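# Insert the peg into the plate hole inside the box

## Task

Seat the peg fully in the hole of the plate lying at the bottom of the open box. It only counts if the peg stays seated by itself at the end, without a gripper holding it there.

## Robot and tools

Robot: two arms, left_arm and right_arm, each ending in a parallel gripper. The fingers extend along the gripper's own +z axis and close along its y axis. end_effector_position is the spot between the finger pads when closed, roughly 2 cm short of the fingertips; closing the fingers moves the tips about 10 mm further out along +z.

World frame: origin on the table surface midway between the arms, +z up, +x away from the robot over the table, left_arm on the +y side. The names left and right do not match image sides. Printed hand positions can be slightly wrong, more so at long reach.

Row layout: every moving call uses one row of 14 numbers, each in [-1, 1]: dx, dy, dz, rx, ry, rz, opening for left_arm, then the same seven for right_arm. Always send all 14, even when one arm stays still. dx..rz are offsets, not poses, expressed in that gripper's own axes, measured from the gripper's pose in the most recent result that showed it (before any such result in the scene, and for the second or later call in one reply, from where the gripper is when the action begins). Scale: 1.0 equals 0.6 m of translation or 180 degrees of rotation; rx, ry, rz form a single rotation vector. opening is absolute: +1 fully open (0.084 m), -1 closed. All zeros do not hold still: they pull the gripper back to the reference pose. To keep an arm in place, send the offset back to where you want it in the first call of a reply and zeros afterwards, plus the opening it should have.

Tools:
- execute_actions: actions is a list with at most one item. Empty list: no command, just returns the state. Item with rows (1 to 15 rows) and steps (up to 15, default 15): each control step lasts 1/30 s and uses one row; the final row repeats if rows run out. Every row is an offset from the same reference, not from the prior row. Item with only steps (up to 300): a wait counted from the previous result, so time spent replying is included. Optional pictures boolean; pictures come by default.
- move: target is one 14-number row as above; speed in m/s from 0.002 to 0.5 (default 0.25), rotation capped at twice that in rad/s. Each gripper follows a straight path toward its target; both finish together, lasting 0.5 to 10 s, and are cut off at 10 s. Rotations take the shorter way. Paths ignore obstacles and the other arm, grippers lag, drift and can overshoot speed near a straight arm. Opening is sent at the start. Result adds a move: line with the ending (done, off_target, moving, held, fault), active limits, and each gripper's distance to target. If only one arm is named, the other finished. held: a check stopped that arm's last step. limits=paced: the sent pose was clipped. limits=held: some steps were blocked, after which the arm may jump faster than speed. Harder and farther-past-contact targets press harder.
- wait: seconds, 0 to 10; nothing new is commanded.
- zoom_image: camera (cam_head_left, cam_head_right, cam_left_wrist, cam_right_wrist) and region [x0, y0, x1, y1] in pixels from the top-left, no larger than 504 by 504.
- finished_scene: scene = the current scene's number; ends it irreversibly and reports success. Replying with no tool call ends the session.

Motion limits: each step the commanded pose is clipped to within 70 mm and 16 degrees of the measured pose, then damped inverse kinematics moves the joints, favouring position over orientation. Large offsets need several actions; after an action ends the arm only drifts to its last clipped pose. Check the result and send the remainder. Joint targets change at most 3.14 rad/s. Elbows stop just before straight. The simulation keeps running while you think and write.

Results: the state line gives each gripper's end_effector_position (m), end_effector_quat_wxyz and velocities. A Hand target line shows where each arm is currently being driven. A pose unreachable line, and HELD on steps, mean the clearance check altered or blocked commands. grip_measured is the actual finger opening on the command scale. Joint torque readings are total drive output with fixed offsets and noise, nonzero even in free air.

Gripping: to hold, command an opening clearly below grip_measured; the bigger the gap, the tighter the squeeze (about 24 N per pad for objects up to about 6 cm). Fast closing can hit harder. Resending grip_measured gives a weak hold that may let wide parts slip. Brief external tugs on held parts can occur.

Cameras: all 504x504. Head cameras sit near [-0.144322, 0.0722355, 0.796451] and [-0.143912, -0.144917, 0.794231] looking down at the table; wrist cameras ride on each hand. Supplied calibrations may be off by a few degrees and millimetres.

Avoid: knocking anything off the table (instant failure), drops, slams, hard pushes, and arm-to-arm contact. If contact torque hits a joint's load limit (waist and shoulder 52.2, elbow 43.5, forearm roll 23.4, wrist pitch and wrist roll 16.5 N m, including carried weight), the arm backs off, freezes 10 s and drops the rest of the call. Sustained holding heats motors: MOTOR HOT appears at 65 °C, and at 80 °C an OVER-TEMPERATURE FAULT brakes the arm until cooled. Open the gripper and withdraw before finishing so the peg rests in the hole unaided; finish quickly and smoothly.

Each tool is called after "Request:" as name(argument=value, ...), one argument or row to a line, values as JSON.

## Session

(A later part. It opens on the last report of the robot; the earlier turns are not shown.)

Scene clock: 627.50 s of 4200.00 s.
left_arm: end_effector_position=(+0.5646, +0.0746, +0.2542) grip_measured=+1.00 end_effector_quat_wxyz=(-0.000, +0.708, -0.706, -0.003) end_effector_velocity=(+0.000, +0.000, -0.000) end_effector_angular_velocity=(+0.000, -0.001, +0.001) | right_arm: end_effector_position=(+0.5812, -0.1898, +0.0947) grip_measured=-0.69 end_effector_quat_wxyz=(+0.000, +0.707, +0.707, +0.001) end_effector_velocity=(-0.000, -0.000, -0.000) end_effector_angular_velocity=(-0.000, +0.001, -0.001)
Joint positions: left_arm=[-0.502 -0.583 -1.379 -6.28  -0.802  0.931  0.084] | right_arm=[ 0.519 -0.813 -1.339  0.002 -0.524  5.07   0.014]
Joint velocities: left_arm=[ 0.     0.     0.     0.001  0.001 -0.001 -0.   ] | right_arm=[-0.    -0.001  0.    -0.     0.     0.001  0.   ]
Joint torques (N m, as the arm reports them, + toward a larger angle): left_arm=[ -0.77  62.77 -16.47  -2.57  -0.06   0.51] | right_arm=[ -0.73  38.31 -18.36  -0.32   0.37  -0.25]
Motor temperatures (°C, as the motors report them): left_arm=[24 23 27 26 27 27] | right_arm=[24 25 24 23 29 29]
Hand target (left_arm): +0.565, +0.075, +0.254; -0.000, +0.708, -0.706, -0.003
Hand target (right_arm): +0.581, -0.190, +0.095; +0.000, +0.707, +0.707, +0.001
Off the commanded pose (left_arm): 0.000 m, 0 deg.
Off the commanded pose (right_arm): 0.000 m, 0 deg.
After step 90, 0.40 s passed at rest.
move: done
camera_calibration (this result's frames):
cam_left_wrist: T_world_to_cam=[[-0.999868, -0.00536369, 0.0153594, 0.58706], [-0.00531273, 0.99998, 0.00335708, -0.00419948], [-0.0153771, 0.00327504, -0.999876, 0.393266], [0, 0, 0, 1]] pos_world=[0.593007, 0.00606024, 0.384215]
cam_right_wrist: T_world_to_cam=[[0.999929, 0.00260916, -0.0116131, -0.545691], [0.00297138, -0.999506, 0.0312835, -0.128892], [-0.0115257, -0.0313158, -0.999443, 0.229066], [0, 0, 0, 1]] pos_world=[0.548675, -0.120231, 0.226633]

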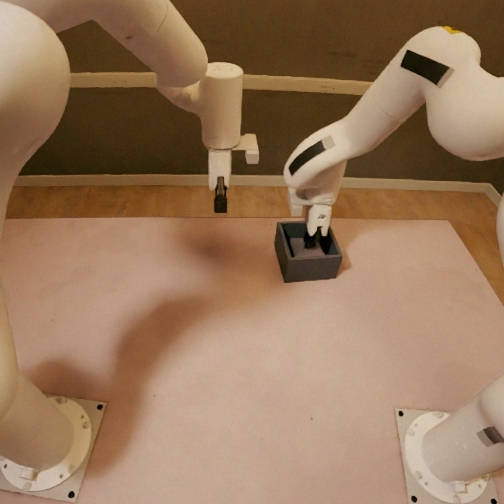

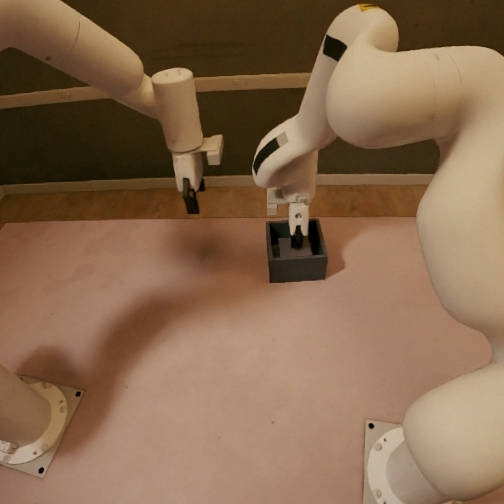

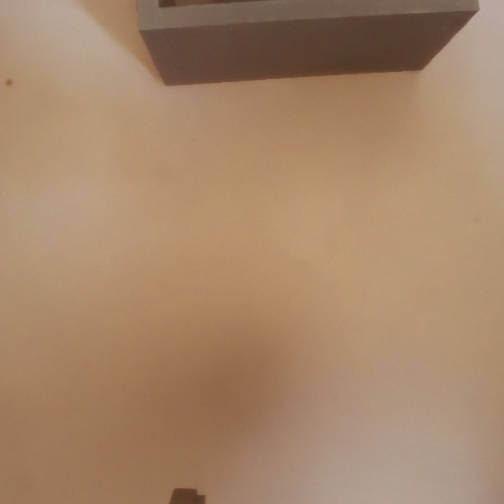

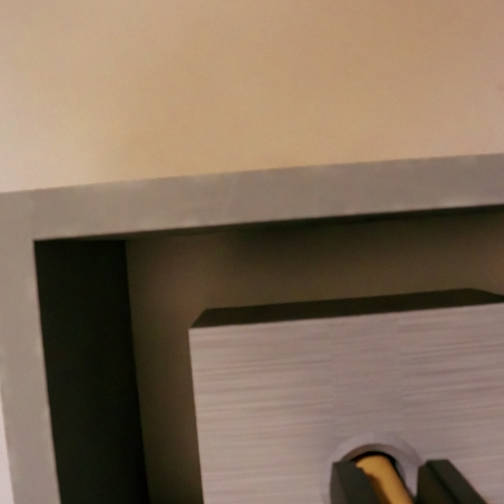

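Request:
move(
  target=[0, 0, 0, 0, 0, 0, 1, 0, 0, 0.0167, 0, 0, 0, -1],
  speed=0.02,
)

Scene clock: 630.53 s of 4200.00 s.
left_arm: end_effector_position=(+0.5646, +0.0746, +0.2542) grip_measured=+1.00 end_effector_quat_wxyz=(-0.000, +0.708, -0.706, -0.003) end_effector_velocity=(-0.000, +0.000, -0.000) end_effector_angular_velocity=(+0.001, +0.001, +0.002) | right_arm: end_effector_position=(+0.5812, -0.1898, +0.0847) grip_measured=-0.69 end_effector_quat_wxyz=(+0.000, +0.707, +0.707, +0.001) end_effector_velocity=(+0.000, -0.000, -0.001) end_effector_angular_velocity=(-0.000, +0.000, +0.002)
Joint positions: left_arm=[-0.502 -0.583 -1.379 -6.28  -0.802  0.931  0.084] | right_arm=[ 0.519 -0.83  -1.341  0.002 -0.509  5.07   0.014]
Joint velocities: left_arm=[ 0.     0.     0.    -0.    -0.001 -0.001  0.   ] | right_arm=[-0.    -0.001 -0.    -0.001  0.    -0.002 -0.   ]
Joint torques (N m, as the arm reports them, + toward a larger angle): left_arm=[ -0.73  62.43 -16.29  -2.29  -0.07   0.47] | right_arm=[ -2.23  37.22 -16.47  -0.52   0.29  -0.21]
Motor temperatures (°C, as the motors report them): left_arm=[24 23 27 26 27 27] | right_arm=[24 25 24 23 29 29]
Hand target (left_arm): +0.565, +0.075, +0.254; -0.000, +0.708, -0.706, -0.003
Hand target (right_arm): +0.581, -0.190, +0.085; +0.000, +0.707, +0.707, +0.001
Off the commanded pose (left_arm): 0.000 m, 0 deg.
Off the commanded pose (right_arm): 0.000 m, 0 deg.
move: done
camera_calibration (this result's frames):
cam_left_wrist: T_world_to_cam=[[-0.999868, -0.00536364, 0.0153594, 0.58706], [-0.00531267, 0.99998, 0.00335711, -0.00419952], [-0.0153771, 0.00327506, -0.999876, 0.393266], [0, 0, 0, 1]] pos_world=[0.593007, 0.00606024, 0.384215]
cam_right_wrist: T_world_to_cam=[[0.999929, 0.00262, -0.0116205, -0.545803], [0.0029823, -0.999507, 0.0312706, -0.128571], [-0.0115328, -0.031303, -0.999443, 0.219106], [0, 0, 0, 1]] pos_world=[0.548675, -0.120219, 0.216662]

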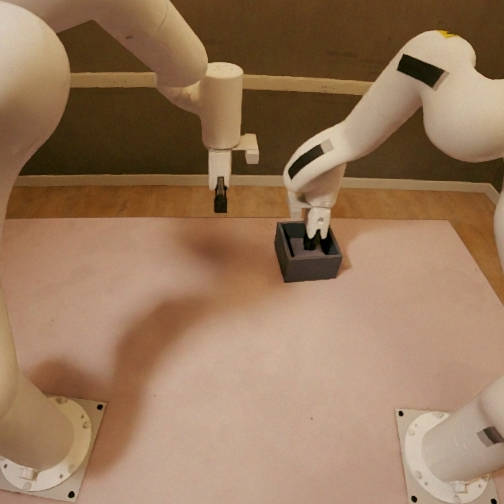

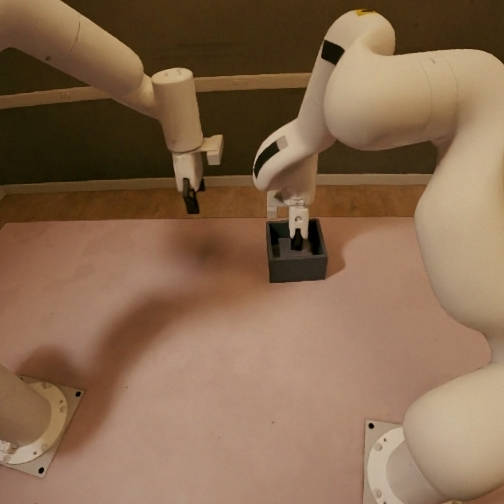

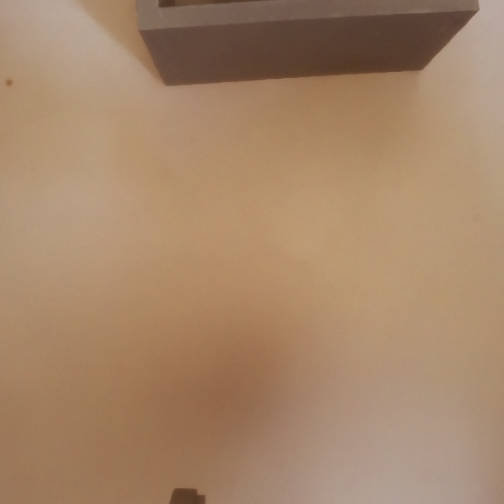

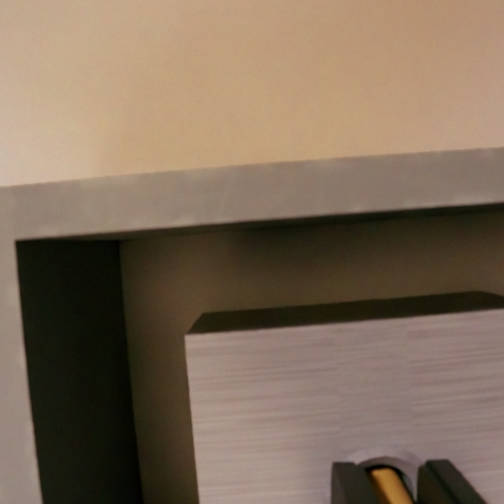

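Request:
move(
  target=[0, 0, 0, 0, 0, 0, 1, 0, 0, 0.0083, 0, 0, 0, -1],
  speed=0.01,
)

Scene clock: 634.00 s of 4200.00 s.
left_arm: end_effector_position=(+0.5646, +0.0746, +0.2542) grip_measured=+1.00 end_effector_quat_wxyz=(-0.000, +0.708, -0.706, -0.003) end_effector_velocity=(-0.000, +0.000, -0.000) end_effector_angular_velocity=(+0.001, +0.001, -0.000) | right_arm: end_effector_position=(+0.5814, -0.1896, +0.0821) grip_measured=-0.69 end_effector_quat_wxyz=(-0.000, +0.707, +0.707, +0.001) end_effector_velocity=(-0.000, -0.000, -0.000) end_effector_angular_velocity=(+0.001, -0.003, -0.000)
Joint positions: left_arm=[-0.502 -0.583 -1.379 -6.28  -0.802  0.931  0.084] | right_arm=[ 0.519 -0.835 -1.343  0.002 -0.506  5.07   0.014]
Joint velocities: left_arm=[ 0.    -0.     0.     0.    -0.001 -0.    -0.   ] | right_arm=[-0.     0.002  0.005  0.     0.006 -0.     0.   ]
Joint torques (N m, as the arm reports them, + toward a larger angle): left_arm=[ -1.02  62.52 -16.35  -2.43  -0.08   0.53] | right_arm=[ -2.82  14.99 -10.09  -0.55   7.67  -0.13]
Motor temperatures (°C, as the motors report them): left_arm=[24 23 27 26 27 27] | right_arm=[24 25 24 23 29 29]
Hand target (left_arm): +0.565, +0.075, +0.254; -0.000, +0.708, -0.706, -0.003
Hand target (right_arm): +0.581, -0.190, +0.080; +0.000, +0.707, +0.707, +0.001
Off the commanded pose (left_arm): 0.000 m, 0 deg.
Off the commanded pose (right_arm): 0.002 m, 0 deg.
move: done
camera_calibration (this result's frames):
cam_left_wrist: T_world_to_cam=[[-0.999868, -0.00536367, 0.0153595, 0.58706], [-0.00531271, 0.99998, 0.00335713, -0.00419956], [-0.0153772, 0.00327509, -0.999876, 0.393266], [0, 0, 0, 1]] pos_world=[0.593007, 0.00606029, 0.384215]
cam_right_wrist: T_world_to_cam=[[0.999922, 0.00268907, -0.0121887, -0.545998], [0.0030713, -0.999501, 0.0314495, -0.128434], [-0.0120981, -0.0314845, -0.999431, 0.216744], [0, 0, 0, 1]] pos_world=[0.548972, -0.120077, 0.214005]

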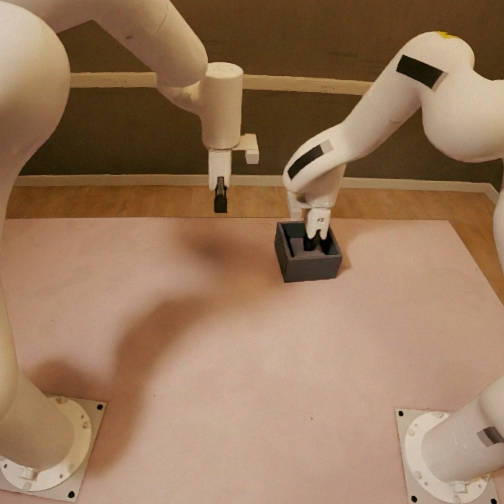

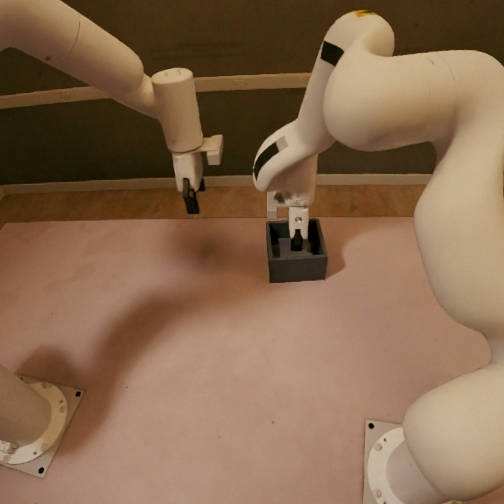

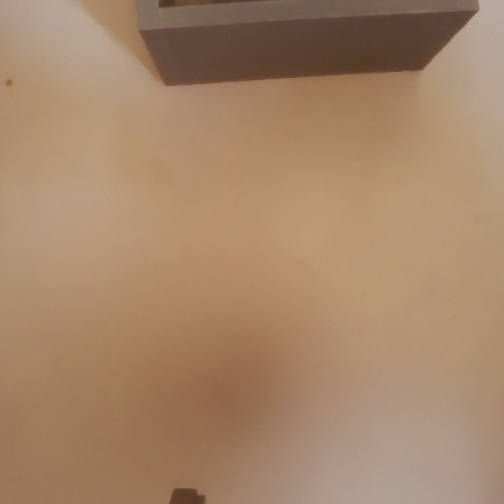

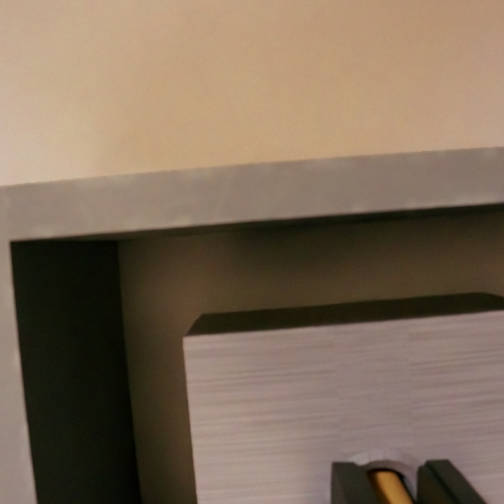

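Request:
zoom_image(
  camera="cam_right_wrist",
  region=[270, 400, 450, 504],
)

Region (270, 400, 450, 504) of cam_right_wrist's 504x504 image, scaled by 2.800, with more detail than that image has; it fills the top 291 rows of this view, and the rest is white.

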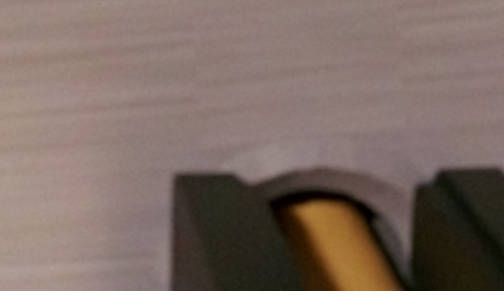

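Request:
execute_actions(
  actions=[
    {"rows": [[0, 0, 0, 0, 0, 0, 1, 0, 0, -0.0042, 0, 0, 0, -1]], "steps": 12},
  ],
  pictures=false,
)

Scene clock: 691.10 s of 4200.00 s.
left_arm: end_effector_position=(+0.5646, +0.0746, +0.2542) grip_measured=+1.00 end_effector_quat_wxyz=(-0.000, +0.708, -0.706, -0.003) end_effector_velocity=(-0.000, +0.000, -0.000) end_effector_angular_velocity=(+0.000, -0.000, -0.001) | right_arm: end_effector_position=(+0.5812, -0.1898, +0.0834) grip_measured=-0.69 end_effector_quat_wxyz=(+0.000, +0.707, +0.707, +0.001) end_effector_velocity=(-0.000, -0.001, +0.002) end_effector_angular_velocity=(-0.003, +0.004, -0.001)
Joint positions: left_arm=[-0.502 -0.583 -1.379 -6.28  -0.802  0.931  0.084] | right_arm=[ 0.519 -0.832 -1.342  0.002 -0.507  5.07   0.014]
Joint velocities: left_arm=[-0.    -0.     0.     0.001  0.     0.001  0.   ] | right_arm=[-0.002  0.002 -0.002 -0.002 -0.009  0.001  0.   ]
Joint torques (N m, as the arm reports them, + toward a larger angle): left_arm=[ -1.14  62.78 -16.01  -2.43  -0.04   0.55] | right_arm=[ -0.95  39.08 -17.92  -0.39   0.08  -0.13]
Motor temperatures (°C, as the motors report them): left_arm=[24 23 27 26 27 27] | right_arm=[24 24 24 23 29 29]
Hand target (left_arm): +0.565, +0.075, +0.254; -0.000, +0.708, -0.706, -0.003
Hand target (right_arm): +0.581, -0.190, +0.085; -0.000, +0.707, +0.707, +0.001
Off the commanded pose (left_arm): 0.000 m, 0 deg.
Off the commanded pose (right_arm): 0.001 m, 0 deg.
Steps of this call (steps 1 to 90: nothing new was sent; then 53.70 s passed at rest; steps 91 to 102: all 12 steps of this action). Readings (end_effector_position):
91: left_arm (+0.5646, +0.0746, +0.2542) | right_arm (+0.5813, -0.1897, +0.0821)
92: left_arm (+0.5646, +0.0746, +0.2542) | right_arm (+0.5813, -0.1897, +0.0826)
94: left_arm (+0.5646, +0.0746, +0.2542) | right_arm (+0.5812, -0.1897, +0.0828)
98: left_arm (+0.5646, +0.0746, +0.2542) | right_arm (+0.5812, -0.1897, +0.0831)
102: the state above

Request:
execute_actions(
  actions=[
    {"rows": [[0, 0, 0, 0, 0, 0, 1, 0, 0, -0.002, 0, 0, 0, -0.45]], "steps": 12},
  ],
)

Scene clock: 699.50 s of 4200.00 s.
left_arm: end_effector_position=(+0.5646, +0.0746, +0.2542) grip_measured=+1.00 end_effector_quat_wxyz=(-0.000, +0.708, -0.706, -0.003) end_effector_velocity=(-0.000, +0.000, -0.000) end_effector_angular_velocity=(+0.001, +0.000, -0.001) | right_arm: end_effector_position=(+0.5813, -0.1898, +0.0846) grip_measured=-0.47 end_effector_quat_wxyz=(+0.000, +0.707, +0.707, +0.001) end_effector_velocity=(-0.001, +0.000, -0.000) end_effector_angular_velocity=(-0.001, +0.002, -0.000)
Joint positions: left_arm=[-0.502 -0.583 -1.379 -6.28  -0.802  0.931  0.084] | right_arm=[ 0.519 -0.83  -1.341  0.002 -0.509  5.07   0.024]
Joint velocities: left_arm=[ 0.    -0.     0.     0.001 -0.001  0.    -0.   ] | right_arm=[ 0.001 -0.     0.001  0.    -0.001  0.001  0.   ]
Joint torques (N m, as the arm reports them, + toward a larger angle): left_arm=[ -0.68  63.53 -16.28  -2.14  -0.04   0.51] | right_arm=[  4.11  38.62 -17.58   0.8   -0.16  -0.1 ]
Motor temperatures (°C, as the motors report them): left_arm=[24 23 27 26 27 27] | right_arm=[24 25 24 23 29 29]
Hand target (left_arm): +0.565, +0.075, +0.254; -0.000, +0.708, -0.706, -0.003
Hand target (right_arm): +0.581, -0.190, +0.085; +0.000, +0.707, +0.707, +0.001
Off the commanded pose (left_arm): 0.000 m, 0 deg.
Off the commanded pose (right_arm): 0.000 m, 0 deg.
Steps of this call (steps 1 to 90: nothing new was sent; then 5.00 s passed at rest; steps 91 to 102: all 12 steps of this action). Readings (end_effector_position):
91: left_arm (+0.5646, +0.0746, +0.2542) | right_arm (+0.5814, -0.1897, +0.0846)
92: left_arm (+0.5646, +0.0746, +0.2542) | right_arm (+0.5815, -0.1897, +0.0846)
94: left_arm (+0.5646, +0.0746, +0.2542) | right_arm (+0.5818, -0.1899, +0.0848)
98: left_arm (+0.5646, +0.0746, +0.2542) | right_arm (+0.5815, -0.1899, +0.0847)
102: the state above
camera_calibration (this result's frames):
cam_left_wrist: T_world_to_cam=[[-0.999868, -0.00536366, 0.0153595, 0.58706], [-0.00531269, 0.99998, 0.00335715, -0.00419961], [-0.0153772, 0.0032751, -0.999876, 0.393266], [0, 0, 0, 1]] pos_world=[0.593007, 0.00606032, 0.384215]
cam_right_wrist: T_world_to_cam=[[0.999931, 0.00257656, -0.0114872, -0.545959], [0.00293474, -0.999507, 0.0312734, -0.128606], [-0.011401, -0.0313049, -0.999445, 0.21892], [0, 0, 0, 1]] pos_world=[0.548794, -0.120282, 0.216549]

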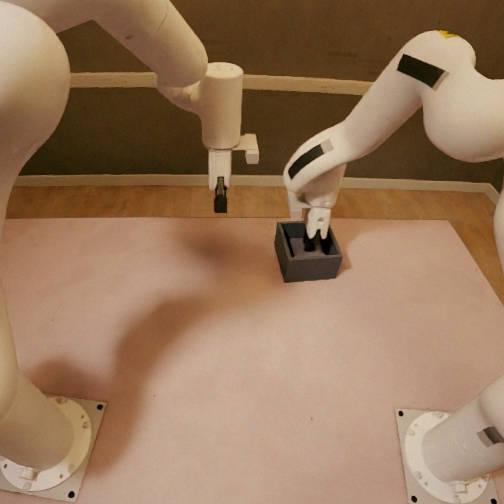

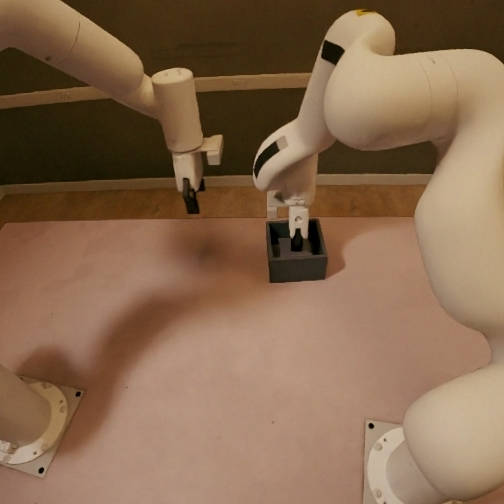

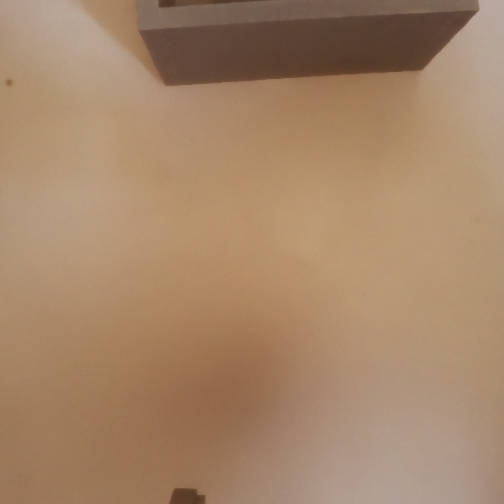

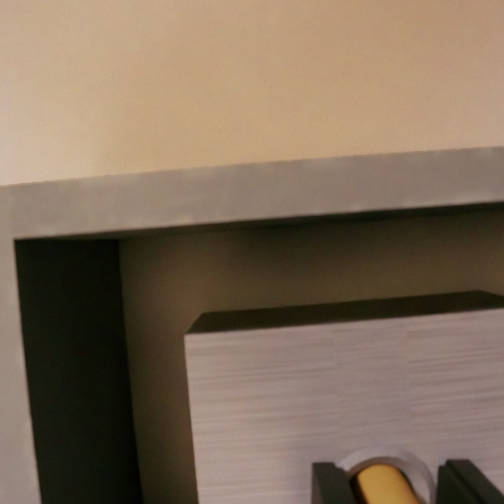

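Request:
move(
  target=[0, 0, 0, 0, 0, 0, 1, 0, 0, -0.1333, 0, 0, 0, -0.45],
  speed=0.12,
)

Scene clock: 702.60 s of 4200.00 s.
left_arm: end_effector_position=(+0.5646, +0.0746, +0.2542) grip_measured=+1.00 end_effector_quat_wxyz=(-0.000, +0.708, -0.706, -0.003) end_effector_velocity=(-0.000, +0.000, -0.000) end_effector_angular_velocity=(+0.001, +0.000, -0.000) | right_arm: end_effector_position=(+0.5812, -0.1901, +0.1643) grip_measured=-0.47 end_effector_quat_wxyz=(+0.000, +0.707, +0.707, +0.001) end_effector_velocity=(+0.001, +0.000, +0.002) end_effector_angular_velocity=(+0.000, -0.002, -0.001)
Joint positions: left_arm=[-0.502 -0.583 -1.379 -6.28  -0.802  0.931  0.084] | right_arm=[ 0.519 -0.704 -1.343  0.001 -0.637  5.07   0.024]
Joint velocities: left_arm=[ 0.     0.     0.     0.001 -0.     0.    -0.   ] | right_arm=[-0.     0.003 -0.001 -0.001 -0.002  0.002 -0.   ]
Joint torques (N m, as the arm reports them, + toward a larger angle): left_arm=[ -0.78  62.77 -16.12  -2.47  -0.06   0.55] | right_arm=[  3.8   38.45 -19.06   0.55  -0.09  -0.15]
Motor temperatures (°C, as the motors report them): left_arm=[24 23 27 26 27 27] | right_arm=[24 25 24 23 29 29]
Hand target (left_arm): +0.565, +0.075, +0.254; -0.000, +0.708, -0.706, -0.003
Hand target (right_arm): +0.581, -0.190, +0.165; +0.000, +0.707, +0.707, +0.001
Off the commanded pose (left_arm): 0.000 m, 0 deg.
Off the commanded pose (right_arm): 0.000 m, 0 deg.
move: done
camera_calibration (this result's frames):
cam_left_wrist: T_world_to_cam=[[-0.999868, -0.00536355, 0.0153595, 0.58706], [-0.00531258, 0.99998, 0.00335718, -0.00419969], [-0.0153772, 0.00327514, -0.999876, 0.393266], [0, 0, 0, 1]] pos_world=[0.593007, 0.00606032, 0.384215]
cam_right_wrist: T_world_to_cam=[[0.999925, 0.00245998, -0.0119652, -0.544821], [0.00283769, -0.999495, 0.0316529, -0.13136], [-0.0118813, -0.0316845, -0.999427, 0.298739], [0, 0, 0, 1]] pos_world=[0.548702, -0.120488, 0.296207]

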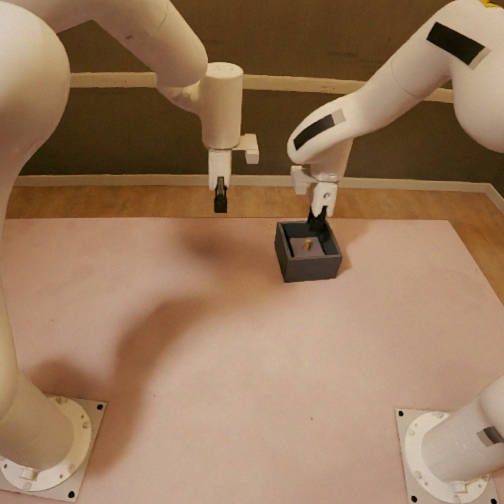

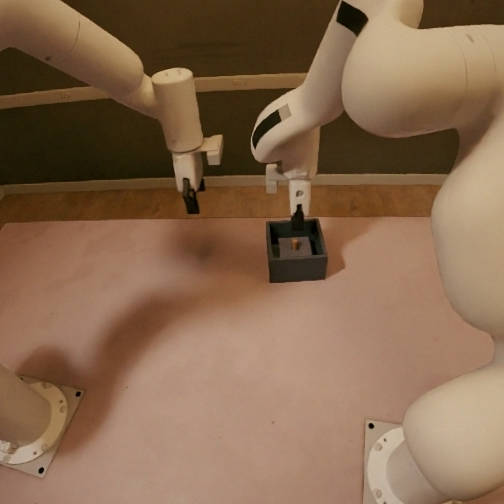

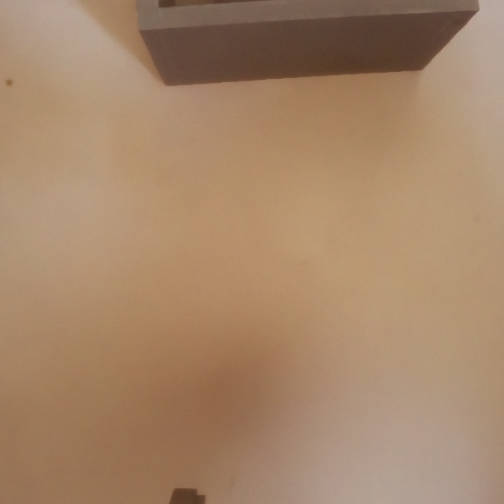

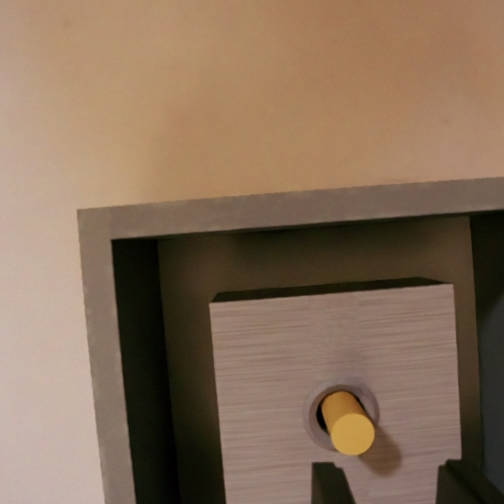

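Request:
zoom_image(
  camera="cam_right_wrist",
  region=[280, 360, 440, 500],
)

Region (280, 360, 440, 500) of cam_right_wrist's 504x504 image, scaled by 3.150, with more detail than that image has; it fills the top 441 rows of this view, and the rest is white.

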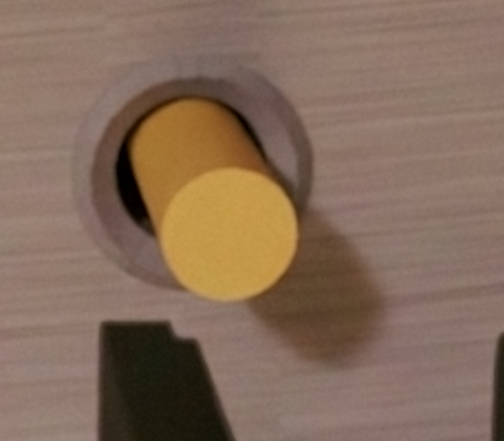

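Request:
execute_actions(
  actions=[
    {"rows": [[0, 0, 0, 0, 0, 0, 1, 0, 0, 0, 0, 0, 0, -1]], "steps": 15},
  ],
  pictures=false,
)

Scene clock: 726.23 s of 4200.00 s.
left_arm: end_effector_position=(+0.5646, +0.0746, +0.2542) grip_measured=+1.00 end_effector_quat_wxyz=(-0.000, +0.708, -0.706, -0.003) end_effector_velocity=(-0.000, +0.000, -0.000) end_effector_angular_velocity=(+0.000, +0.000, +0.001) | right_arm: end_effector_position=(+0.5812, -0.1901, +0.1643) grip_measured=-1.00 end_effector_quat_wxyz=(+0.000, +0.707, +0.707, +0.001) end_effector_velocity=(-0.000, +0.000, -0.000) end_effector_angular_velocity=(+0.000, +0.000, +0.002)
Joint positions: left_arm=[-0.502 -0.583 -1.379 -6.28  -0.802  0.931  0.084] | right_arm=[ 0.519 -0.704 -1.343  0.001 -0.637  5.07   0.   ]
Joint velocities: left_arm=[-0.    -0.    -0.     0.    -0.    -0.001 -0.   ] | right_arm=[ 0.    -0.     0.     0.    -0.    -0.002  0.   ]
Joint torques (N m, as the arm reports them, + toward a larger angle): left_arm=[ -1.09  63.21 -16.56  -2.39  -0.04   0.51] | right_arm=[  4.41  36.76 -18.9    0.63   0.07  -0.04]
Motor temperatures (°C, as the motors report them): left_arm=[24 23 27 26 27 27] | right_arm=[24 25 24 23 29 29]
Hand target (left_arm): +0.565, +0.075, +0.254; -0.000, +0.708, -0.706, -0.003
Hand target (right_arm): +0.581, -0.190, +0.164; +0.000, +0.707, +0.707, +0.001
Off the commanded pose (left_arm): 0.000 m, 0 deg.
Off the commanded pose (right_arm): 0.000 m, 0 deg.
Steps of this call (steps 1 to 90: nothing new was sent; then 20.13 s passed at rest; steps 91 to 105: all 15 steps of this action). Readings (end_effector_position):
91: left_arm (+0.5646, +0.0746, +0.2542) | right_arm (+0.5813, -0.1900, +0.1647)
92: left_arm (+0.5646, +0.0746, +0.2542) | right_arm (+0.5813, -0.1900, +0.1646)
94: left_arm (+0.5646, +0.0746, +0.2542) | right_arm (+0.5812, -0.1901, +0.1644)
98: left_arm (+0.5646, +0.0746, +0.2542) | right_arm (+0.5812, -0.1901, +0.1643)
105: the state above

Request:
execute_actions(
  actions=[],
)

Scene clock: 741.13 s of 4200.00 s.
left_arm: end_effector_position=(+0.5646, +0.0746, +0.2542) grip_measured=+1.00 end_effector_quat_wxyz=(-0.000, +0.708, -0.706, -0.003) end_effector_velocity=(+0.000, +0.000, +0.000) end_effector_angular_velocity=(+0.001, -0.000, +0.000) | right_arm: end_effector_position=(+0.5812, -0.1901, +0.1643) grip_measured=-1.00 end_effector_quat_wxyz=(+0.000, +0.707, +0.707, +0.001) end_effector_velocity=(+0.000, -0.000, -0.000) end_effector_angular_velocity=(-0.000, +0.000, -0.000)
Joint positions: left_arm=[-0.502 -0.583 -1.379 -6.28  -0.802  0.931  0.084] | right_arm=[ 0.519 -0.704 -1.343  0.001 -0.637  5.07   0.   ]
Joint velocities: left_arm=[-0.    -0.    -0.     0.001 -0.001 -0.001  0.   ] | right_arm=[-0. -0. -0. -0. -0.  0.  0.]
Joint torques (N m, as the arm reports them, + toward a larger angle): left_arm=[ -1.06  63.23 -16.07  -2.45  -0.03   0.48] | right_arm=[  3.84  37.33 -18.58   0.55  -0.01  -0.14]
Motor temperatures (°C, as the motors report them): left_arm=[24 23 27 26 27 27] | right_arm=[24 25 24 23 29 29]
Hand target (left_arm): +0.565, +0.075, +0.254; -0.000, +0.708, -0.706, -0.003
Hand target (right_arm): +0.581, -0.190, +0.164; +0.000, +0.707, +0.707, +0.001
Off the commanded pose (left_arm): 0.000 m, 0 deg.
Off the commanded pose (right_arm): 0.000 m, 0 deg.
Steps of this call (steps 1 to 90: nothing new was sent; then 11.90 s passed at rest). Readings (end_effector_position):
1: left_arm (+0.5646, +0.0746, +0.2542) | right_arm (+0.5812, -0.1901, +0.1643)
2: left_arm (+0.5646, +0.0746, +0.2542) | right_arm (+0.5812, -0.1901, +0.1643)
4: left_arm (+0.5646, +0.0746, +0.2542) | right_arm (+0.5812, -0.1901, +0.1643)
8: left_arm (+0.5646, +0.0746, +0.2542) | right_arm (+0.5812, -0.1901, +0.1643)
90: the state above
camera_calibration (this result's frames):
cam_left_wrist: T_world_to_cam=[[-0.999868, -0.0053636, 0.0153595, 0.58706], [-0.00531264, 0.99998, 0.00335717, -0.00419965], [-0.0153772, 0.00327513, -0.999876, 0.393266], [0, 0, 0, 1]] pos_world=[0.593007, 0.00606033, 0.384215]
cam_right_wrist: T_world_to_cam=[[0.999925, 0.00245989, -0.0119652, -0.544821], [0.00283759, -0.999495, 0.0316529, -0.13136], [-0.0118813, -0.0316845, -0.999427, 0.298739], [0, 0, 0, 1]] pos_world=[0.548702, -0.120488, 0.296207]

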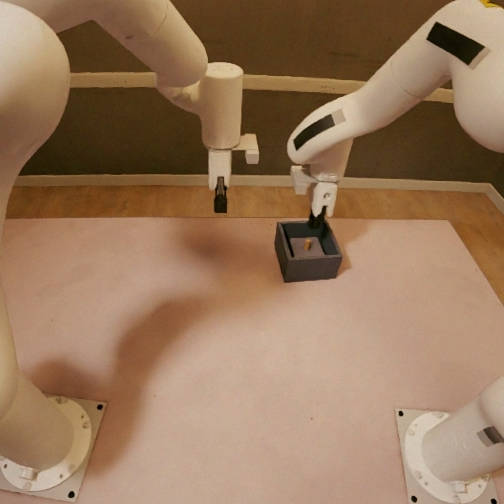

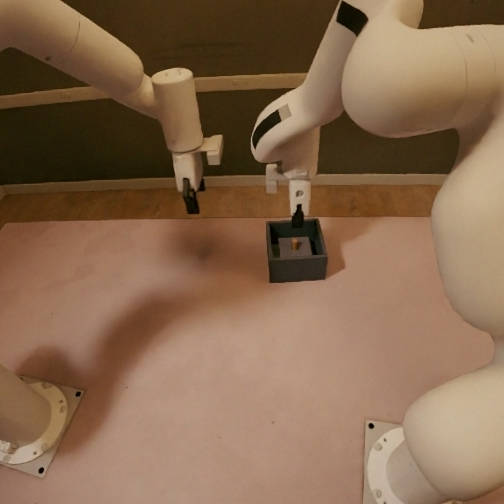

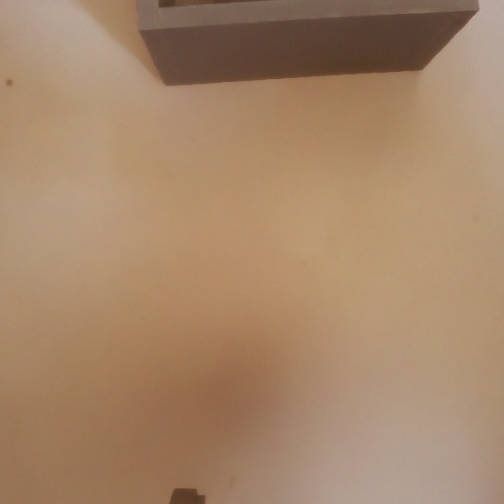

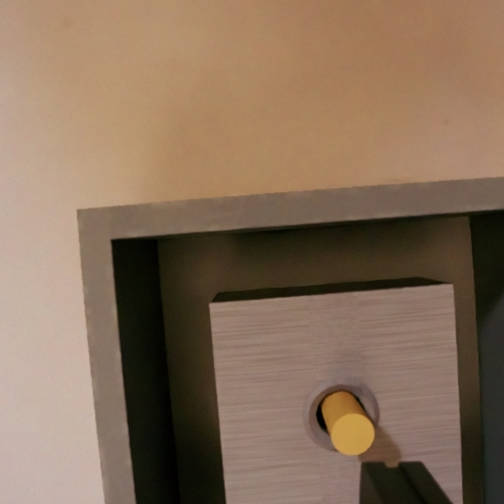

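Request:
move(
  target=[0,0,0,0,0,0,1, 0,0,0.06,0,0,0,-1],
  speed=0.1,
)

Scene clock: 746.27 s of 4200.00 s.
left_arm: end_effector_position=(+0.5646, +0.0746, +0.2542) grip_measured=+1.00 end_effector_quat_wxyz=(-0.000, +0.708, -0.706, -0.003) end_effector_velocity=(-0.000, -0.000, -0.000) end_effector_angular_velocity=(+0.000, +0.001, +0.001) | right_arm: end_effector_position=(+0.5813, -0.1900, +0.1285) grip_measured=-1.00 end_effector_quat_wxyz=(+0.000, +0.707, +0.707, +0.001) end_effector_velocity=(+0.000, -0.000, -0.001) end_effector_angular_velocity=(+0.000, -0.001, -0.001)
Joint positions: left_arm=[-0.502 -0.583 -1.379 -6.28  -0.802  0.931  0.084] | right_arm=[ 0.519 -0.758 -1.338  0.002 -0.577  5.07   0.   ]
Joint velocities: left_arm=[-0.     0.     0.    -0.001 -0.    -0.     0.   ] | right_arm=[-0.    -0.001 -0.     0.     0.002  0.001  0.   ]
Joint torques (N m, as the arm reports them, + toward a larger angle): left_arm=[ -0.42  62.99 -16.32  -2.48  -0.02   0.5 ] | right_arm=[  4.6   38.43 -17.8    0.77  -0.03  -0.08]
Motor temperatures (°C, as the motors report them): left_arm=[24 23 27 26 27 27] | right_arm=[24 25 24 23 29 29]
Hand target (left_arm): +0.565, +0.075, +0.254; -0.000, +0.708, -0.706, -0.003
Hand target (right_arm): +0.581, -0.190, +0.128; +0.000, +0.707, +0.707, +0.001
Off the commanded pose (left_arm): 0.000 m, 0 deg.
Off the commanded pose (right_arm): 0.000 m, 0 deg.
After step 90, 1.37 s passed at rest.
move: done
camera_calibration (this result's frames):
cam_left_wrist: T_world_to_cam=[[-0.999868, -0.00536344, 0.0153596, 0.58706], [-0.00531247, 0.99998, 0.00335728, -0.00419978], [-0.0153773, 0.00327524, -0.999876, 0.393266], [0, 0, 0, 1]] pos_world=[0.593007, 0.00606032, 0.384215]
cam_right_wrist: T_world_to_cam=[[0.999929, 0.00251571, -0.0116334, -0.545385], [0.00288038, -0.999502, 0.031437, -0.130099], [-0.0115485, -0.0314683, -0.999438, 0.262863], [0, 0, 0, 1]] pos_world=[0.548757, -0.12039, 0.26046]

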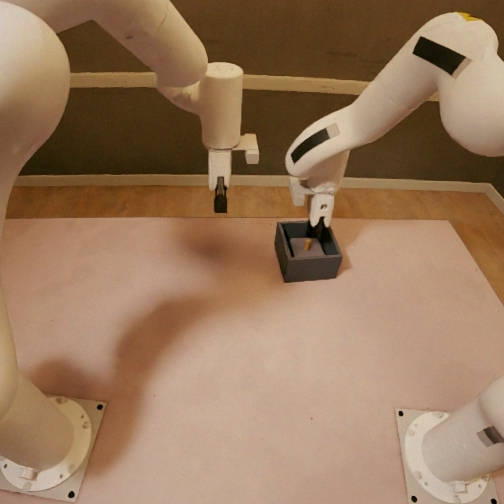

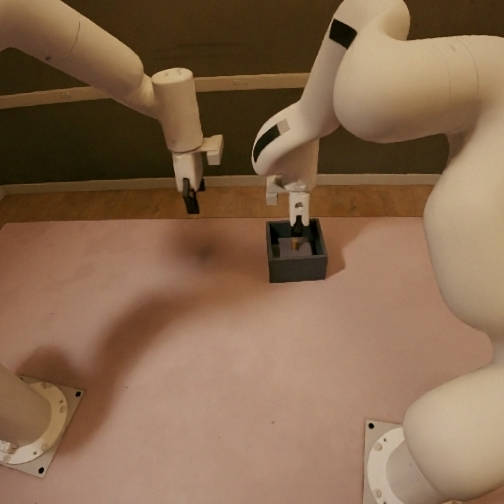

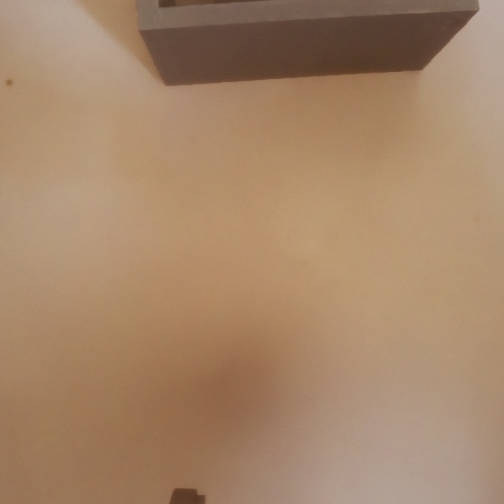

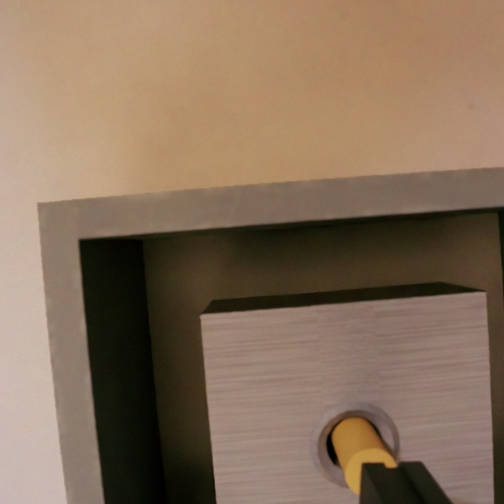

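Request:
execute_actions(
  actions=[
    {"rows": [[0,0,0,0,0,0,1, 0,0,0.002,0,0,0,-1],[0,0,0,0,0,0,1, 0,0,0.004,0,0,0,-1],[0,0,0,0,0,0,1, 0,0,0.006,0,0,0,-1],[0,0,0,0,0,0,1, 0,0,0.008,0,0,0,-1],[0,0,0,0,0,0,1, 0,0,0.010,0,0,0,-1]], "steps": 12},
  ],
  pictures=false,
)

Scene clock: 749.37 s of 4200.00 s.
left_arm: end_effector_position=(+0.5646, +0.0746, +0.2542) grip_measured=+1.00 end_effector_quat_wxyz=(-0.000, +0.708, -0.706, -0.003) end_effector_velocity=(+0.000, -0.000, -0.000) end_effector_angular_velocity=(-0.001, -0.000, +0.000) | right_arm: end_effector_position=(+0.5813, -0.1899, +0.1226) grip_measured=-1.00 end_effector_quat_wxyz=(+0.000, +0.707, +0.707, +0.001) end_effector_velocity=(+0.001, +0.001, +0.001) end_effector_angular_velocity=(+0.002, -0.003, +0.000)
Joint positions: left_arm=[-0.502 -0.583 -1.379 -6.28  -0.802  0.931  0.084] | right_arm=[ 0.519 -0.768 -1.338  0.002 -0.568  5.07   0.   ]
Joint velocities: left_arm=[-0.    -0.     0.    -0.001  0.001 -0.    -0.   ] | right_arm=[ 0.     0.    -0.002  0.     0.002 -0.     0.   ]
Joint torques (N m, as the arm reports them, + toward a larger angle): left_arm=[ -0.99  62.9  -16.27  -2.3   -0.06   0.46] | right_arm=[  3.37  37.47 -18.41   0.6   -0.14  -0.06]
Motor temperatures (°C, as the motors report them): left_arm=[24 23 27 26 27 27] | right_arm=[24 25 24 23 29 29]
Hand target (left_arm): +0.565, +0.075, +0.254; -0.000, +0.708, -0.706, -0.003
Hand target (right_arm): +0.581, -0.190, +0.123; +0.000, +0.707, +0.707, +0.001
Off the commanded pose (left_arm): 0.000 m, 0 deg.
Off the commanded pose (right_arm): 0.000 m, 0 deg.
Steps of this call (steps 1 to 81: nothing new was sent; steps 82 to 93: all 12 steps of this action). Readings (end_effector_position):
82: left_arm (+0.5646, +0.0746, +0.2542) | right_arm (+0.5811, -0.1900, +0.1282)
83: left_arm (+0.5646, +0.0746, +0.2542) | right_arm (+0.5812, -0.1900, +0.1280)
85: left_arm (+0.5646, +0.0746, +0.2542) | right_arm (+0.5814, -0.1899, +0.1267)
89: left_arm (+0.5646, +0.0746, +0.2542) | right_arm (+0.5810, -0.1900, +0.1229)
93: the state above

Request:
execute_actions(
  actions=[
    {"rows": [[0,0,0,0,0,0,1, 0,0,0.002,0,0,0,-1],[0,0,0,0,0,0,1, 0,0,0.004,0,0,0,-1],[0,0,0,0,0,0,1, 0,0,0.006,0,0,0,-1],[0,0,0,0,0,0,1, 0,0,0.008,0,0,0,-1],[0,0,0,0,0,0,1, 0,0,0.010,0,0,0,-1]], "steps": 12},
  ],
  pictures=false,
)

Scene clock: 752.03 s of 4200.00 s.
left_arm: end_effector_position=(+0.5646, +0.0746, +0.2542) grip_measured=+1.00 end_effector_quat_wxyz=(-0.000, +0.708, -0.706, -0.003) end_effector_velocity=(-0.000, +0.000, +0.000) end_effector_angular_velocity=(+0.001, +0.000, -0.001) | right_arm: end_effector_position=(+0.5812, -0.1899, +0.1166) grip_measured=-1.00 end_effector_quat_wxyz=(+0.000, +0.707, +0.707, +0.001) end_effector_velocity=(+0.001, +0.000, +0.001) end_effector_angular_velocity=(+0.001, -0.004, -0.001)
Joint positions: left_arm=[-0.502 -0.583 -1.379 -6.28  -0.802  0.931  0.084] | right_arm=[ 0.519 -0.777 -1.338  0.002 -0.558  5.07   0.   ]
Joint velocities: left_arm=[-0.     0.    -0.     0.001 -0.001  0.     0.   ] | right_arm=[-0.     0.    -0.002 -0.     0.002  0.001  0.   ]
Joint torques (N m, as the arm reports them, + toward a larger angle): left_arm=[ -1.25  62.87 -16.17  -2.57  -0.09   0.55] | right_arm=[  3.63  37.73 -18.09   0.68  -0.04  -0.14]
Motor temperatures (°C, as the motors report them): left_arm=[24 23 27 26 27 27] | right_arm=[24 25 24 23 29 29]
Hand target (left_arm): +0.565, +0.075, +0.254; -0.000, +0.708, -0.706, -0.003
Hand target (right_arm): +0.581, -0.190, +0.117; +0.000, +0.707, +0.707, +0.001
Off the commanded pose (left_arm): 0.000 m, 0 deg.
Off the commanded pose (right_arm): 0.000 m, 0 deg.
Steps of this call (steps 1 to 68: nothing new was sent; steps 69 to 80: all 12 steps of this action). Readings (end_effector_position):
69: left_arm (+0.5646, +0.0746, +0.2542) | right_arm (+0.5813, -0.1899, +0.1225)
70: left_arm (+0.5646, +0.0746, +0.2542) | right_arm (+0.5813, -0.1899, +0.1223)
72: left_arm (+0.5646, +0.0746, +0.2542) | right_arm (+0.5814, -0.1899, +0.1208)
76: left_arm (+0.5646, +0.0746, +0.2542) | right_arm (+0.5810, -0.1900, +0.1170)
80: the state above

Request:
execute_actions(
  actions=[
    {"rows": [[0,0,0,0,0,0,1, 0,0,0.002,0,0,0,-1],[0,0,0,0,0,0,1, 0,0,0.004,0,0,0,-1],[0,0,0,0,0,0,1, 0,0,0.006,0,0,0,-1],[0,0,0,0,0,0,1, 0,0,0.008,0,0,0,-1],[0,0,0,0,0,0,1, 0,0,0.010,0,0,0,-1]], "steps": 12},
  ],
  pictures=false,
)

Scene clock: 755.43 s of 4200.00 s.
left_arm: end_effector_position=(+0.5646, +0.0746, +0.2542) grip_measured=+1.00 end_effector_quat_wxyz=(-0.000, +0.708, -0.706, -0.003) end_effector_velocity=(+0.000, +0.000, -0.000) end_effector_angular_velocity=(+0.000, -0.001, -0.001) | right_arm: end_effector_position=(+0.5812, -0.1899, +0.1107) grip_measured=-1.00 end_effector_quat_wxyz=(+0.000, +0.707, +0.707, +0.001) end_effector_velocity=(+0.001, +0.000, +0.001) end_effector_angular_velocity=(+0.002, -0.003, -0.001)
Joint positions: left_arm=[-0.502 -0.583 -1.379 -6.28  -0.802  0.931  0.084] | right_arm=[ 0.519 -0.787 -1.338  0.002 -0.549  5.07   0.   ]
Joint velocities: left_arm=[ 0.    -0.     0.     0.001  0.     0.     0.   ] | right_arm=[-0.001  0.001 -0.001  0.001  0.002 -0.     0.   ]
Joint torques (N m, as the arm reports them, + toward a larger angle): left_arm=[  0.19  63.21 -16.04  -2.31  -0.06   0.51] | right_arm=[  3.5   38.78 -17.52   0.65  -0.16  -0.15]
Motor temperatures (°C, as the motors report them): left_arm=[24 23 27 26 27 27] | right_arm=[24 25 24 23 29 29]
Hand target (left_arm): +0.565, +0.075, +0.254; -0.000, +0.708, -0.706, -0.003
Hand target (right_arm): +0.581, -0.190, +0.111; +0.000, +0.707, +0.707, +0.001
Off the commanded pose (left_arm): 0.000 m, 0 deg.
Off the commanded pose (right_arm): 0.000 m, 0 deg.
Steps of this call (steps 1 to 90: nothing new was sent; steps 91 to 102: all 12 steps of this action). Readings (end_effector_position):
91: left_arm (+0.5646, +0.0746, +0.2542) | right_arm (+0.5813, -0.1899, +0.1166)
92: left_arm (+0.5646, +0.0746, +0.2542) | right_arm (+0.5813, -0.1899, +0.1163)
94: left_arm (+0.5646, +0.0746, +0.2542) | right_arm (+0.5814, -0.1899, +0.1149)
98: left_arm (+0.5646, +0.0746, +0.2542) | right_arm (+0.5810, -0.1900, +0.1110)
102: the state above

Request:
execute_actions(
  actions=[],
)

Scene clock: 757.00 s of 4200.00 s.
left_arm: end_effector_position=(+0.5646, +0.0746, +0.2542) grip_measured=+1.00 end_effector_quat_wxyz=(-0.000, +0.708, -0.706, -0.003) end_effector_velocity=(+0.000, -0.000, -0.000) end_effector_angular_velocity=(-0.001, +0.000, -0.000) | right_arm: end_effector_position=(+0.5812, -0.1899, +0.1106) grip_measured=-1.00 end_effector_quat_wxyz=(+0.000, +0.707, +0.707, +0.001) end_effector_velocity=(+0.000, +0.000, +0.000) end_effector_angular_velocity=(+0.000, -0.001, -0.000)
Joint positions: left_arm=[-0.502 -0.583 -1.379 -6.28  -0.802  0.931  0.084] | right_arm=[ 0.519 -0.787 -1.338  0.002 -0.549  5.07   0.   ]
Joint velocities: left_arm=[ 0.    -0.     0.    -0.001  0.001  0.001  0.   ] | right_arm=[ 0.  0. -0. -0. -0.  0.  0.]
Joint torques (N m, as the arm reports them, + toward a larger angle): left_arm=[ -0.69  62.25 -16.4   -2.55  -0.04   0.43] | right_arm=[  2.98  39.01 -17.13   0.36  -0.04  -0.16]
Motor temperatures (°C, as the motors report them): left_arm=[24 23 27 26 27 27] | right_arm=[24 25 24 23 29 29]
Hand target (left_arm): +0.565, +0.075, +0.254; -0.000, +0.708, -0.706, -0.003
Hand target (right_arm): +0.581, -0.190, +0.111; +0.000, +0.707, +0.707, +0.001
Off the commanded pose (left_arm): 0.000 m, 0 deg.
Off the commanded pose (right_arm): 0.000 m, 0 deg.
Steps of this call (steps 1 to 47: nothing new was sent). Readings (end_effector_position):
1: left_arm (+0.5646, +0.0746, +0.2542) | right_arm (+0.5813, -0.1899, +0.1107)
2: left_arm (+0.5646, +0.0746, +0.2542) | right_arm (+0.5813, -0.1899, +0.1107)
4: left_arm (+0.5646, +0.0746, +0.2542) | right_arm (+0.5813, -0.1899, +0.1107)
8: left_arm (+0.5646, +0.0746, +0.2542) | right_arm (+0.5813, -0.1899, +0.1107)
47: the state above
camera_calibration (this result's frames):
cam_left_wrist: T_world_to_cam=[[-0.999868, -0.00536348, 0.0153595, 0.58706], [-0.00531251, 0.99998, 0.00335721, -0.00419971], [-0.0153772, 0.00327517, -0.999876, 0.393266], [0, 0, 0, 1]] pos_world=[0.593007, 0.0060603, 0.384215]
cam_right_wrist: T_world_to_cam=[[0.999929, 0.00254171, -0.0116689, -0.54557], [0.00290713, -0.999502, 0.0314065, -0.12951], [-0.0115833, -0.0314382, -0.999439, 0.245015], [0, 0, 0, 1]] pos_world=[0.548746, -0.120356, 0.242579]

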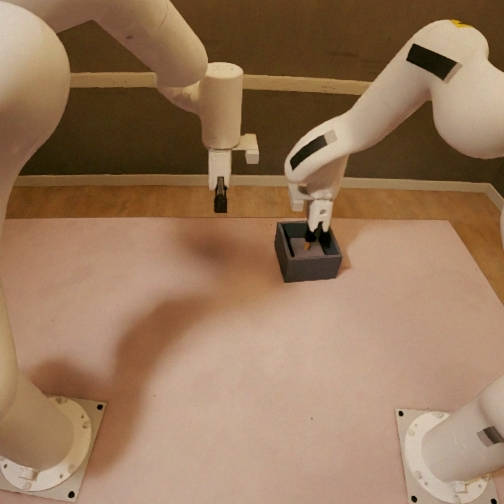

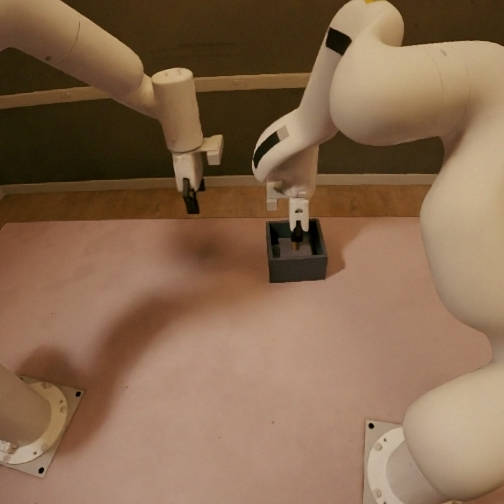

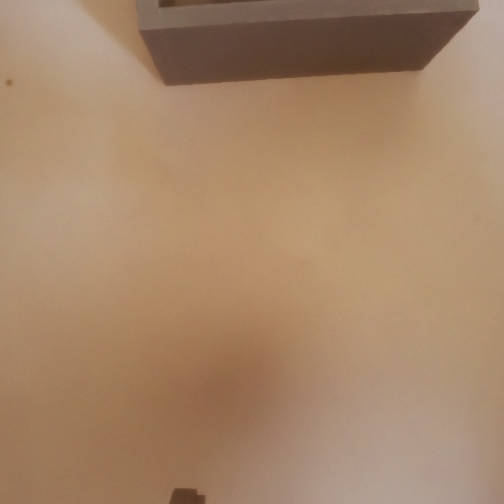

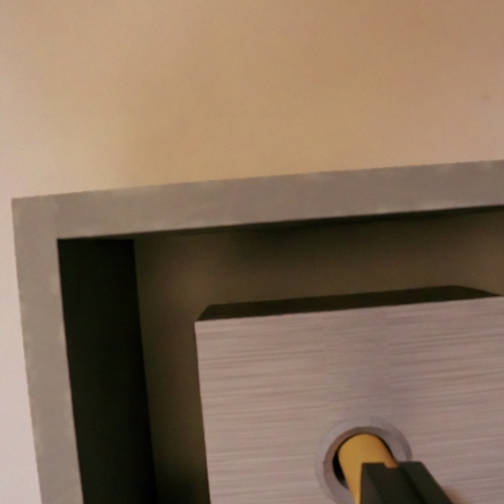

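Request:
execute_actions(
  actions=[
    {"rows": [[0,0,0,0,0,0,1, 0,0,0.002,0,0,0,-1],[0,0,0,0,0,0,1, 0,0,0.004,0,0,0,-1],[0,0,0,0,0,0,1, 0,0,0.006,0,0,0,-1],[0,0,0,0,0,0,1, 0,0,0.008,0,0,0,-1]], "steps": 12},
  ],
  pictures=false,
)

Scene clock: 767.53 s of 4200.00 s.
left_arm: end_effector_position=(+0.5646, +0.0746, +0.2542) grip_measured=+1.00 end_effector_quat_wxyz=(-0.000, +0.708, -0.706, -0.003) end_effector_velocity=(+0.000, -0.000, -0.000) end_effector_angular_velocity=(+0.000, -0.001, -0.001) | right_arm: end_effector_position=(+0.5828, -0.1894, +0.1083) grip_measured=-1.00 end_effector_quat_wxyz=(+0.001, +0.707, +0.707, +0.003) end_effector_velocity=(+0.000, +0.001, -0.001) end_effector_angular_velocity=(+0.002, -0.006, +0.001)
Joint positions: left_arm=[-0.502 -0.583 -1.379 -6.28  -0.802  0.931  0.084] | right_arm=[ 0.519 -0.792 -1.341  0.002 -0.543  5.07   0.   ]
Joint velocities: left_arm=[-0.    -0.    -0.     0.001  0.     0.    -0.   ] | right_arm=[ 0.001  0.001  0.004 -0.     0.009 -0.     0.   ]
Joint torques (N m, as the arm reports them, + toward a larger angle): left_arm=[ -1.31  63.38 -16.09  -2.42  -0.08   0.48] | right_arm=[ 5.85 16.95 -4.46  0.93  1.89 -0.05]
Motor temperatures (°C, as the motors report them): left_arm=[24 23 27 26 27 27] | right_arm=[24 25 24 23 29 29]
Hand target (left_arm): +0.565, +0.075, +0.254; -0.000, +0.708, -0.706, -0.003
Hand target (right_arm): +0.581, -0.190, +0.106; +0.000, +0.707, +0.707, +0.001
Off the commanded pose (left_arm): 0.000 m, 0 deg.
Off the commanded pose (right_arm): 0.003 m, 0 deg.
Steps of this call (steps 1 to 90: nothing new was sent; then 7.13 s passed at rest; steps 91 to 102: all 12 steps of this action). Readings (end_effector_position):
91: left_arm (+0.5646, +0.0746, +0.2542) | right_arm (+0.5813, -0.1899, +0.1106)
92: left_arm (+0.5646, +0.0746, +0.2542) | right_arm (+0.5813, -0.1899, +0.1104)
94: left_arm (+0.5646, +0.0746, +0.2542) | right_arm (+0.5816, -0.1898, +0.1092)
98: left_arm (+0.5646, +0.0746, +0.2542) | right_arm (+0.5826, -0.1895, +0.1086)
102: the state above


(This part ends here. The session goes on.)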